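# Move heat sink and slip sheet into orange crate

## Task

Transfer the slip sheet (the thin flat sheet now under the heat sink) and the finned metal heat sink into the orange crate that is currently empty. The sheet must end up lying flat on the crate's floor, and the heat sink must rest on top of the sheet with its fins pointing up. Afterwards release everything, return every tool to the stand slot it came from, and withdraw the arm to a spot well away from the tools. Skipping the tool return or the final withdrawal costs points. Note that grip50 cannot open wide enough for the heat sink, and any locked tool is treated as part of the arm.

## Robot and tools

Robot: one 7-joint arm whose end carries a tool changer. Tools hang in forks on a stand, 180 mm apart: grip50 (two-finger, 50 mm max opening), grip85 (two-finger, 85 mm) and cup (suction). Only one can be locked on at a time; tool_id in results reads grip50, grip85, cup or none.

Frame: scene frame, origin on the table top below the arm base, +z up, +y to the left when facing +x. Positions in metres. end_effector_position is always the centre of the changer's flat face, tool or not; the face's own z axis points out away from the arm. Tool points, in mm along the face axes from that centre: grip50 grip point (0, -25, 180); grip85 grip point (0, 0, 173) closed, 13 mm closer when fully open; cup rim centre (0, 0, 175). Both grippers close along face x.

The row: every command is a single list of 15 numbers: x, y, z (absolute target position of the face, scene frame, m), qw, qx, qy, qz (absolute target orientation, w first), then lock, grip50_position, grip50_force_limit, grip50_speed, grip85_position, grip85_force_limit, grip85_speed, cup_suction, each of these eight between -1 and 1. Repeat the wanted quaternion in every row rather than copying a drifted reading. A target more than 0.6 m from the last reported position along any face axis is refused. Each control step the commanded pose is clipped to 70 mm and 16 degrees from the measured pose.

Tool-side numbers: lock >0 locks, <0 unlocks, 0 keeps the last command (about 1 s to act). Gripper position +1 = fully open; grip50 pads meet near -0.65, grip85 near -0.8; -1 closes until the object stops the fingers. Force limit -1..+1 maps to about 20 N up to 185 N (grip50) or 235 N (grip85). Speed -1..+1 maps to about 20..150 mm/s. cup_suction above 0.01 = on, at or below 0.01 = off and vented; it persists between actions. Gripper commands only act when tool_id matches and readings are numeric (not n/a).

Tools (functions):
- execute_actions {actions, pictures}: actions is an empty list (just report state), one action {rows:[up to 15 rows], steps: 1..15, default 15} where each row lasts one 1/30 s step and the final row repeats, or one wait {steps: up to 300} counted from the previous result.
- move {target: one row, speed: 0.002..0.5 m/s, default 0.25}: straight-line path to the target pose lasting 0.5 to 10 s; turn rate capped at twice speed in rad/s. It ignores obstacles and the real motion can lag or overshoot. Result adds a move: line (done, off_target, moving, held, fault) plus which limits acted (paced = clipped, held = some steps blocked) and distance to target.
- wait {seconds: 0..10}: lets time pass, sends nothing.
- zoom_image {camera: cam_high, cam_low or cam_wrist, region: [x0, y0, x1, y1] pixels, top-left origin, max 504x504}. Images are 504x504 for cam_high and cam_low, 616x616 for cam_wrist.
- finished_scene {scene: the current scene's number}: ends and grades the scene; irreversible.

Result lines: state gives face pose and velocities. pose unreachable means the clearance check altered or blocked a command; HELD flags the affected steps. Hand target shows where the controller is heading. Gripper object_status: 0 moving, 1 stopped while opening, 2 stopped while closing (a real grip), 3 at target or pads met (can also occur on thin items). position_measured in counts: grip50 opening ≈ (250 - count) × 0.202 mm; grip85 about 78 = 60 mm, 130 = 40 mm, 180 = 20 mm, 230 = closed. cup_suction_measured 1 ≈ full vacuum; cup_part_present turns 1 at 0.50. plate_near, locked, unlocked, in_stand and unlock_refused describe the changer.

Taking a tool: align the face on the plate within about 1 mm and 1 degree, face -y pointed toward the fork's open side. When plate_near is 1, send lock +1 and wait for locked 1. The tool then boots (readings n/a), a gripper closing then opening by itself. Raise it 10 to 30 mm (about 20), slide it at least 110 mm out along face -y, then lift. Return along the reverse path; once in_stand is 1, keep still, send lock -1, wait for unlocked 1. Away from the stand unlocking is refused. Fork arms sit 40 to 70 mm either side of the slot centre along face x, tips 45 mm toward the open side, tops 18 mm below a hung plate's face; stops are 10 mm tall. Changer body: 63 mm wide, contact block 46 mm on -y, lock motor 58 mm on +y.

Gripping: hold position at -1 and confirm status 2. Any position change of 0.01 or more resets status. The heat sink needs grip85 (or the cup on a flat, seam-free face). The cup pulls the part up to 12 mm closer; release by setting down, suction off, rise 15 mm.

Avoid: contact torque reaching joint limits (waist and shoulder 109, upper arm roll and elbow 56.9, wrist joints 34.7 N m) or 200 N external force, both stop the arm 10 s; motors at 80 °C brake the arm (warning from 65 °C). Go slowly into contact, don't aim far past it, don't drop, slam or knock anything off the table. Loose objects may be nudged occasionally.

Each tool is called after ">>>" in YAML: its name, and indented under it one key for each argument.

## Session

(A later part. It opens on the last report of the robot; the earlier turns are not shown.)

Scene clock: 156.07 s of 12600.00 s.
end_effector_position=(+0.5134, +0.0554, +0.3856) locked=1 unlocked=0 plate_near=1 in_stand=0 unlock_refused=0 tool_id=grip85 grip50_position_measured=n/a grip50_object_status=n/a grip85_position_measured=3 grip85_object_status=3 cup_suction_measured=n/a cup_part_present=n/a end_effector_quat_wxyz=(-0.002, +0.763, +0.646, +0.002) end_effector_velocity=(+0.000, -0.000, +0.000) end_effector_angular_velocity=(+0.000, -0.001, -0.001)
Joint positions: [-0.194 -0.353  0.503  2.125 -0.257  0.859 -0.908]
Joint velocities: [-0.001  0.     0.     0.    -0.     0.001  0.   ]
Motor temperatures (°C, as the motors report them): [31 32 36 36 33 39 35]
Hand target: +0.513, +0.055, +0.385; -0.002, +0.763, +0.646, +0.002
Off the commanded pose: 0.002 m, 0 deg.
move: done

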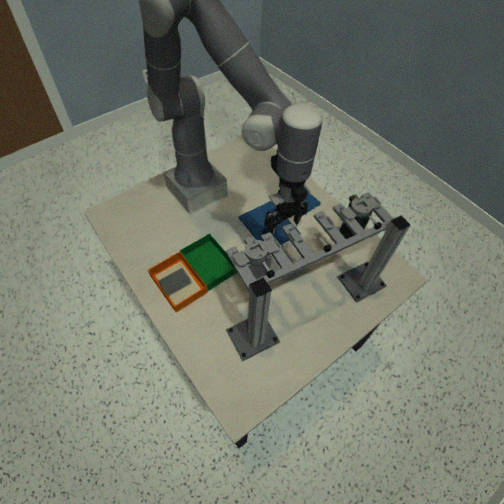

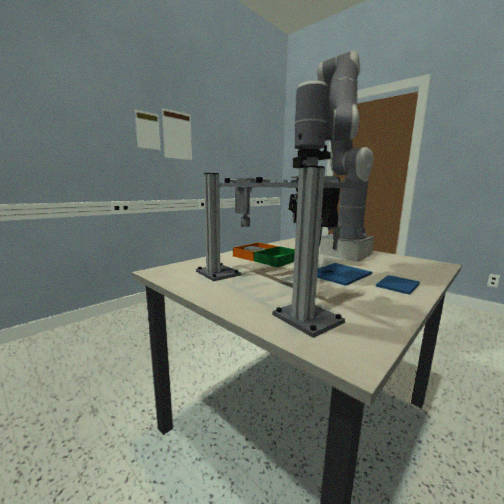

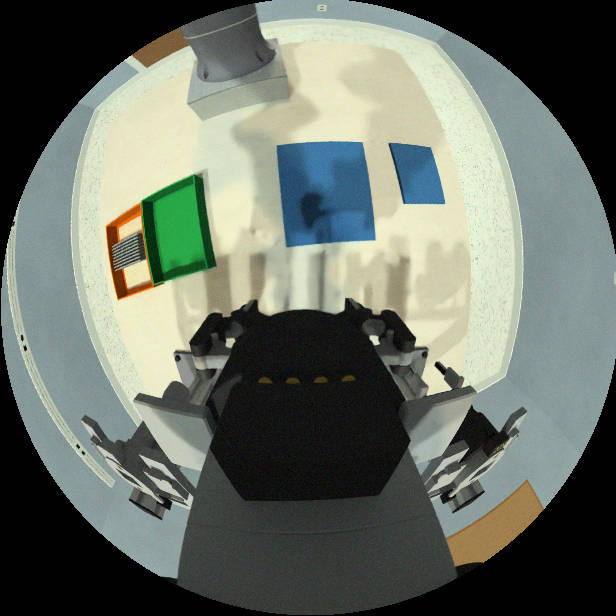

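>>> move:
  target: [0.515,0.0536,0.385,0,0.7632,0.6461,0,0,0,0,0,1,0,1,0]
  speed: 0.05

>>> move:
  target: [0.640,0.0327,0.385,0,0.7632,0.6461,0,0,0,0,0,1,0,1,0]
  speed: 0.08

>>> move:
  target: [0.640,0.0327,0.3648,0,0.7632,0.6461,0,0,0,0,0,1,0,1,0]
  speed: 0.02

Scene clock: 157.47 s of 12600.00 s.
end_effector_position=(+0.5149, +0.0537, +0.3850) locked=1 unlocked=0 plate_near=1 in_stand=0 unlock_refused=0 tool_id=grip85 grip50_position_measured=n/a grip50_object_status=n/a grip85_position_measured=3 grip85_object_status=3 cup_suction_measured=n/a cup_part_present=n/a end_effector_quat_wxyz=(-0.000, +0.763, +0.646, +0.000) end_effector_velocity=(-0.000, +0.000, +0.000) end_effector_angular_velocity=(-0.000, -0.000, +0.000)
Joint positions: [-0.193 -0.355  0.498  2.124 -0.265  0.858 -0.906]
Joint velocities: [ 0.  0. -0.  0. -0. -0. -0.]
Motor temperatures (°C, as the motors report them): [31 32 36 36 33 39 35]
Hand target: +0.515, +0.054, +0.385; +0.000, +0.763, +0.646, +0.000
Off the commanded pose: 0.000 m, 0 deg.
move: done

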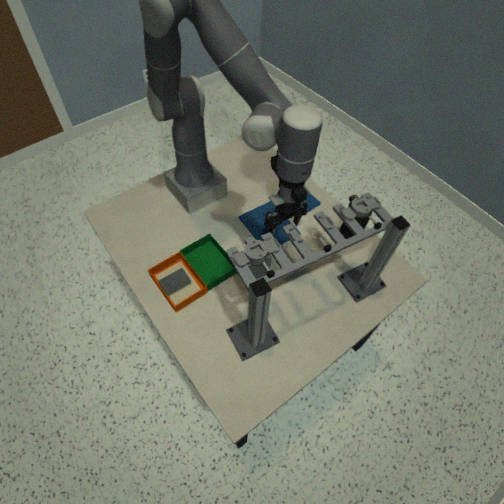

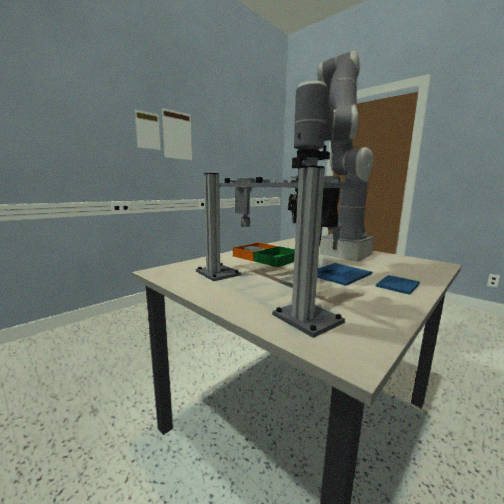

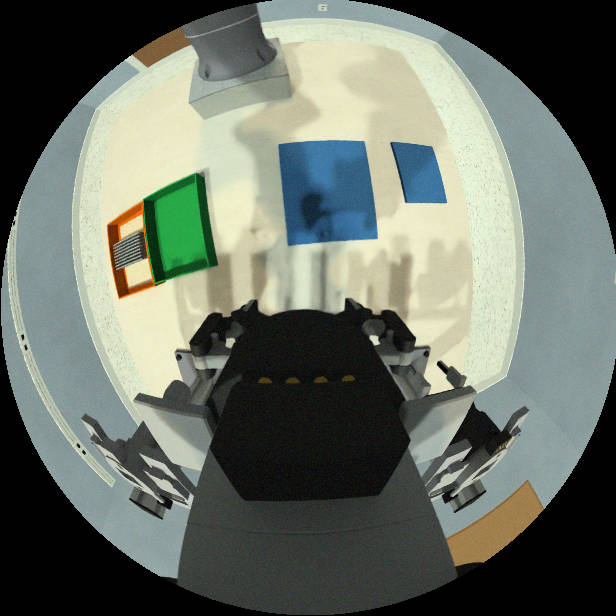

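Scene clock: 159.33 s of 12600.00 s.
end_effector_position=(+0.6401, +0.0327, +0.3855) locked=1 unlocked=0 plate_near=1 in_stand=0 unlock_refused=0 tool_id=grip85 grip50_position_measured=n/a grip50_object_status=n/a grip85_position_measured=3 grip85_object_status=3 cup_suction_measured=n/a cup_part_present=n/a end_effector_quat_wxyz=(-0.000, +0.763, +0.646, +0.000) end_effector_velocity=(+0.000, -0.000, +0.000) end_effector_angular_velocity=(+0.000, -0.001, -0.000)
Joint positions: [-0.164 -0.585  0.43   1.753 -0.314  0.708 -0.978]
Joint velocities: [-0.     0.001 -0.    -0.     0.     0.    -0.   ]
Motor temperatures (°C, as the motors report them): [31 32 36 36 33 39 35]
Hand target: +0.640, +0.033, +0.386; -0.000, +0.763, +0.646, +0.000
Off the commanded pose: 0.001 m, 0 deg.
move: done

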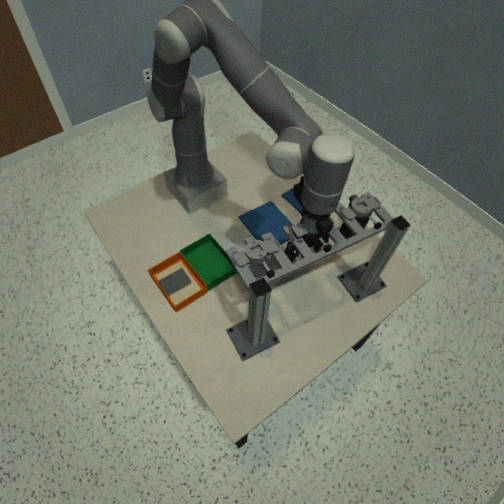

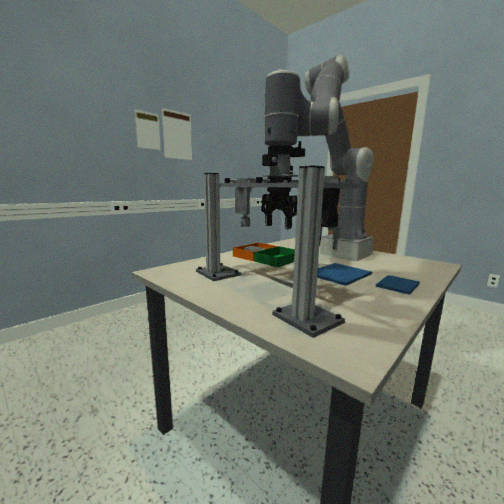

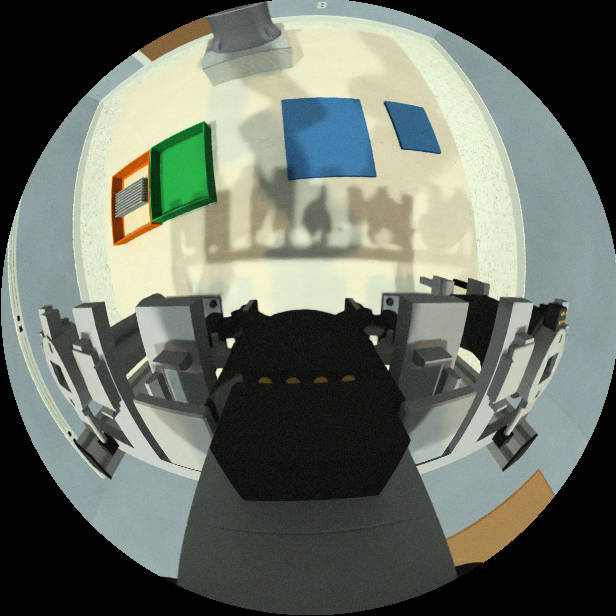

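Scene clock: 160.60 s of 12600.00 s.
end_effector_position=(+0.6401, +0.0327, +0.3653) locked=1 unlocked=0 plate_near=1 in_stand=1 unlock_refused=0 tool_id=grip85 grip50_position_measured=n/a grip50_object_status=n/a grip85_position_measured=3 grip85_object_status=3 cup_suction_measured=n/a cup_part_present=n/a end_effector_quat_wxyz=(-0.000, +0.764, +0.646, +0.000) end_effector_velocity=(+0.000, +0.000, -0.000) end_effector_angular_velocity=(-0.000, +0.000, +0.001)
Joint positions: [-0.156 -0.614  0.415  1.77  -0.33   0.753 -0.967]
Joint velocities: [ 0.    -0.     0.    -0.    -0.    -0.    -0.001]
Motor temperatures (°C, as the motors report them): [31 32 36 36 33 39 35]
Hand target: +0.640, +0.033, +0.365; -0.000, +0.763, +0.646, +0.000
Off the commanded pose: 0.001 m, 0 deg.
move: done

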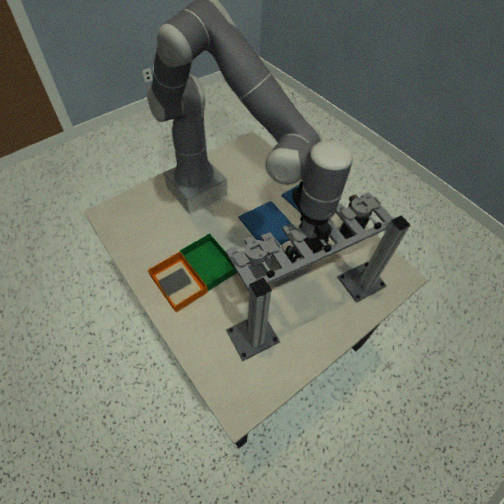

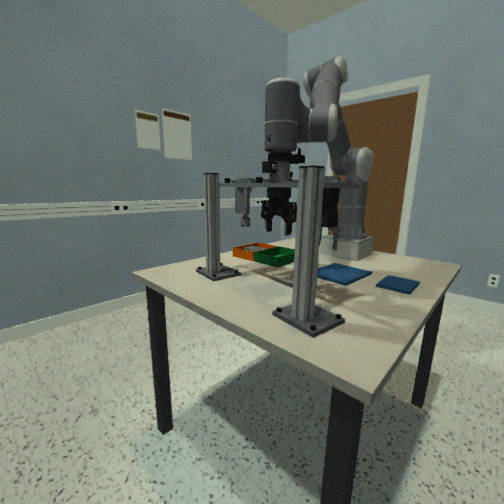

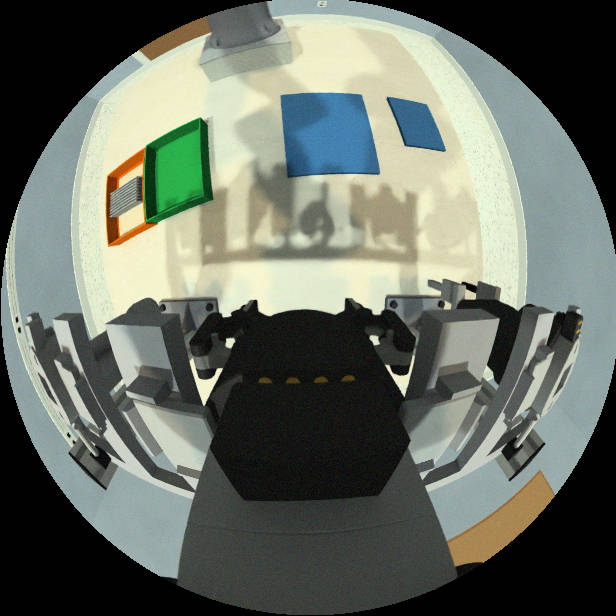

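>>> execute_actions:
  actions:
    - {"rows":[[0.640,0.0327,0.365,0,0.7632,0.6461,0,-1,0,0,0,1,0,1,0]],"steps":15}
  pictures: false

>>> execute_actions:
  actions:
    - {"rows":[[0.640,0.0327,0.365,0,0.7632,0.6461,0,-1,0,0,0,1,0,1,0]],"steps":15}
  pictures: false

Scene clock: 161.50 s of 12600.00 s.
end_effector_position=(+0.6399, +0.0326, +0.3650) locked=0 unlocked=0 plate_near=1 in_stand=1 unlock_refused=0 tool_id=none grip50_position_measured=n/a grip50_object_status=n/a grip85_position_measured=n/a grip85_object_status=n/a cup_suction_measured=n/a cup_part_present=n/a end_effector_quat_wxyz=(-0.000, +0.763, +0.646, -0.000) end_effector_velocity=(+0.000, +0.000, +0.000) end_effector_angular_velocity=(+0.000, -0.000, -0.000)
Joint positions: [-0.156 -0.614  0.415  1.77  -0.331  0.753 -0.967]
Joint velocities: [ 0.  0. -0.  0.  0.  0.  0.]
Motor temperatures (°C, as the motors report them): [31 32 36 36 33 39 35]
Hand target: +0.640, +0.033, +0.365; -0.000, +0.763, +0.646, +0.000
Off the commanded pose: 0.000 m, 0 deg.
Steps of this call (steps 1 to 12: nothing new was sent; steps 13 to 27: all 15 steps of this action). Readings (end_effector_position | what the end effector reports):
13: (+0.6400, +0.0327, +0.3652) | locked=1 unlocked=0 plate_near=1 in_stand=1 unlock_refused=0 tool_id=grip85 grip50_position_measured=n/a grip50_object_status=n/a grip85_position_measured=3 grip85_object_status=3 cup_suction_measured=n/a cup_part_present=n/a
14: (+0.6400, +0.0327, +0.3652) | locked=1 unlocked=0 plate_near=1 in_stand=1 unlock_refused=0 tool_id=grip85 grip50_position_measured=n/a grip50_object_status=n/a grip85_position_measured=3 grip85_object_status=3 cup_suction_measured=n/a cup_part_present=n/a
16: (+0.6399, +0.0327, +0.3652) | locked=1 unlocked=0 plate_near=1 in_stand=1 unlock_refused=0 tool_id=grip85 grip50_position_measured=n/a grip50_object_status=n/a grip85_position_measured=3 grip85_object_status=3 cup_suction_measured=n/a cup_part_present=n/a
20: (+0.6399, +0.0326, +0.3650) | locked=0 unlocked=0 plate_near=1 in_stand=1 unlock_refused=0 tool_id=none grip50_position_measured=n/a grip50_object_status=n/a grip85_position_measured=n/a grip85_object_status=n/a cup_suction_measured=n/a cup_part_present=n/a
27: the state above

Scene clock: 162.00 s of 12600.00 s.
end_effector_position=(+0.6399, +0.0326, +0.3650) locked=0 unlocked=1 plate_near=1 in_stand=1 unlock_refused=0 tool_id=none grip50_position_measured=n/a grip50_object_status=n/a grip85_position_measured=n/a grip85_object_status=n/a cup_suction_measured=n/a cup_part_present=n/a end_effector_quat_wxyz=(-0.000, +0.763, +0.646, -0.000) end_effector_velocity=(-0.000, +0.000, -0.000) end_effector_angular_velocity=(+0.000, -0.000, +0.000)
Joint positions: [-0.156 -0.614  0.415  1.77  -0.331  0.753 -0.967]
Joint velocities: [ 0. -0.  0.  0.  0.  0. -0.]
Motor temperatures (°C, as the motors report them): [31 32 36 36 33 39 35]
Hand target: +0.640, +0.033, +0.365; -0.000, +0.763, +0.646, +0.000
Off the commanded pose: 0.000 m, 0 deg.
Steps of this call (steps 1 to 15: all 15 steps of this action). Readings (end_effector_position | what the end effector reports):
1: (+0.6399, +0.0326, +0.3650) | locked=0 unlocked=0 plate_near=1 in_stand=1 unlock_refused=0 tool_id=none grip50_position_measured=n/a grip50_object_status=n/a grip85_position_measured=n/a grip85_object_status=n/a cup_suction_measured=n/a cup_part_present=n/a
2: (+0.6399, +0.0326, +0.3650) | locked=0 unlocked=0 plate_near=1 in_stand=1 unlock_refused=0 tool_id=none grip50_position_measured=n/a grip50_object_status=n/a grip85_position_measured=n/a grip85_object_status=n/a cup_suction_measured=n/a cup_part_present=n/a
4: (+0.6399, +0.0326, +0.3650) | locked=0 unlocked=0 plate_near=1 in_stand=1 unlock_refused=0 tool_id=none grip50_position_measured=n/a grip50_object_status=n/a grip85_position_measured=n/a grip85_object_status=n/a cup_suction_measured=n/a cup_part_present=n/a
8: (+0.6399, +0.0326, +0.3650) | locked=0 unlocked=0 plate_near=1 in_stand=1 unlock_refused=0 tool_id=none grip50_position_measured=n/a grip50_object_status=n/a grip85_position_measured=n/a grip85_object_status=n/a cup_suction_measured=n/a cup_part_present=n/a
15: the state above

>>> move:
  target: [0.640,0.0327,0.41,0,0.7632,0.6461,0,0,0,0,0,0,0,0,0]
  speed: 0.1

>>> move:
  target: [0.42,0.0,0.47,0,0.7632,0.6461,0,0,0,0,0,0,0,0,0]

>>> zoom_image:
  camera: "cam_high"
  region: [130,220,250,320]

Scene clock: 163.07 s of 12600.00 s.
end_effector_position=(+0.6398, +0.0328, +0.4102) locked=0 unlocked=1 plate_near=0 in_stand=0 unlock_refused=0 tool_id=none grip50_position_measured=n/a grip50_object_status=n/a grip85_position_measured=n/a grip85_object_status=n/a cup_suction_measured=n/a cup_part_present=n/a end_effector_quat_wxyz=(+0.000, +0.763, +0.646, +0.000) end_effector_velocity=(-0.000, +0.000, +0.000) end_effector_angular_velocity=(-0.000, -0.000, +0.000)
Joint positions: [-0.172 -0.551  0.446  1.732 -0.295  0.654 -0.991]
Joint velocities: [ 0.  0.  0.  0. -0. -0. -0.]
Motor temperatures (°C, as the motors report them): [31 32 36 36 33 39 35]
Hand target: +0.640, +0.033, +0.410; +0.000, +0.763, +0.646, -0.000
Off the commanded pose: 0.000 m, 0 deg.
move: done

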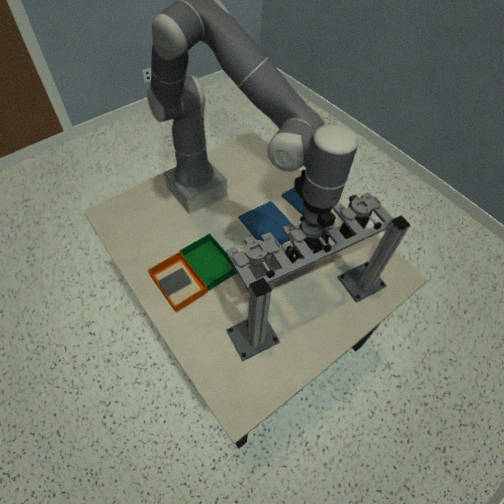

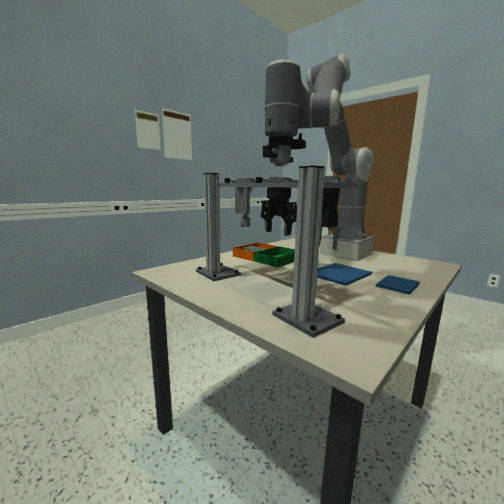

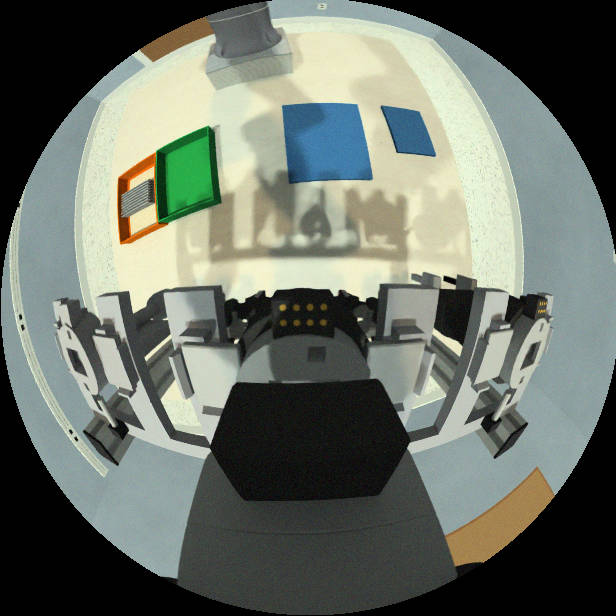

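Scene clock: 164.40 s of 12600.00 s.
end_effector_position=(+0.4198, -0.0003, +0.4689) locked=0 unlocked=1 plate_near=0 in_stand=0 unlock_refused=0 tool_id=none grip50_position_measured=n/a grip50_object_status=n/a grip85_position_measured=n/a grip85_object_status=n/a cup_suction_measured=n/a cup_part_present=n/a end_effector_quat_wxyz=(+0.001, +0.763, +0.647, -0.001) end_effector_velocity=(+0.000, -0.000, -0.000) end_effector_angular_velocity=(+0.000, +0.001, +0.000)
Joint positions: [-0.352  0.033  0.581  2.241  0.014  0.65  -1.167]
Joint velocities: [ 0.    -0.001 -0.    -0.    -0.    -0.    -0.   ]
Motor temperatures (°C, as the motors report them): [31 32 36 36 33 39 35]
Hand target: +0.420, -0.000, +0.469; +0.001, +0.763, +0.646, -0.001
Off the commanded pose: 0.001 m, 0 deg.
move: done

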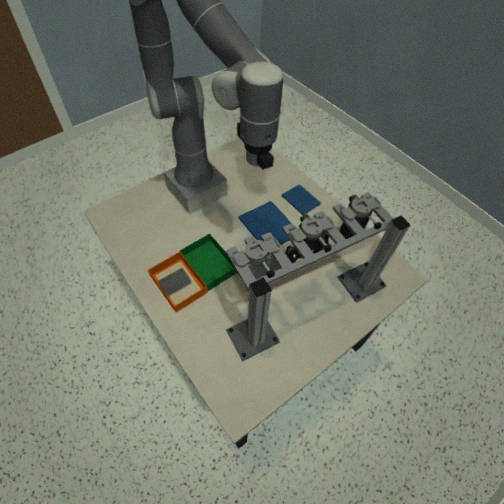

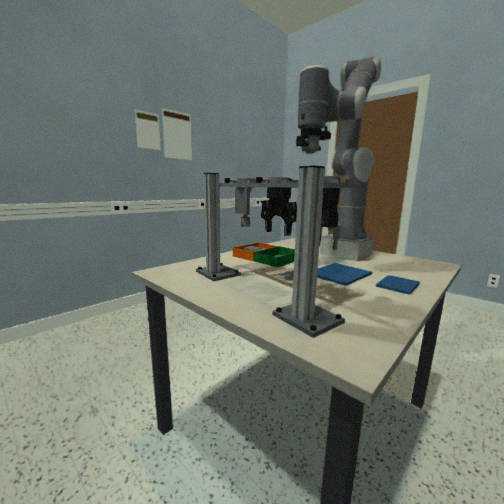

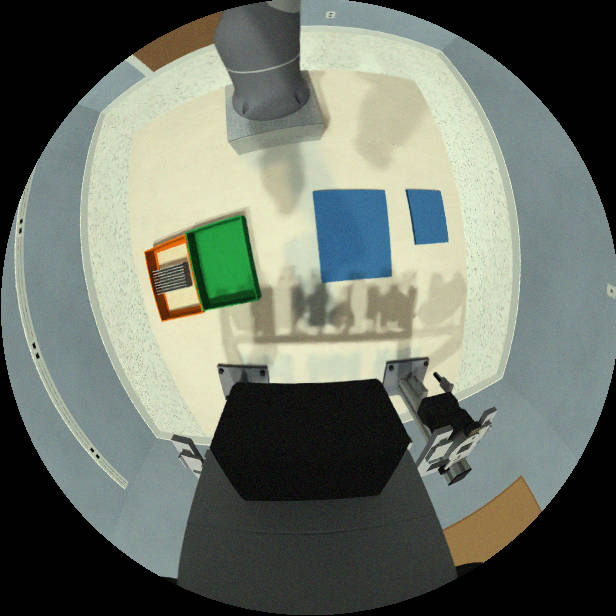

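Region (130, 220, 250, 320) of cam_high's 504x504 image, scaled by 4.200, with more detail than that image has.

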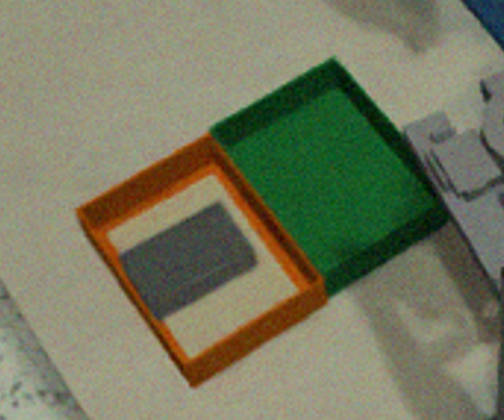

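>>> finished_scene:
  scene: 1

The scene is finished: the task was done.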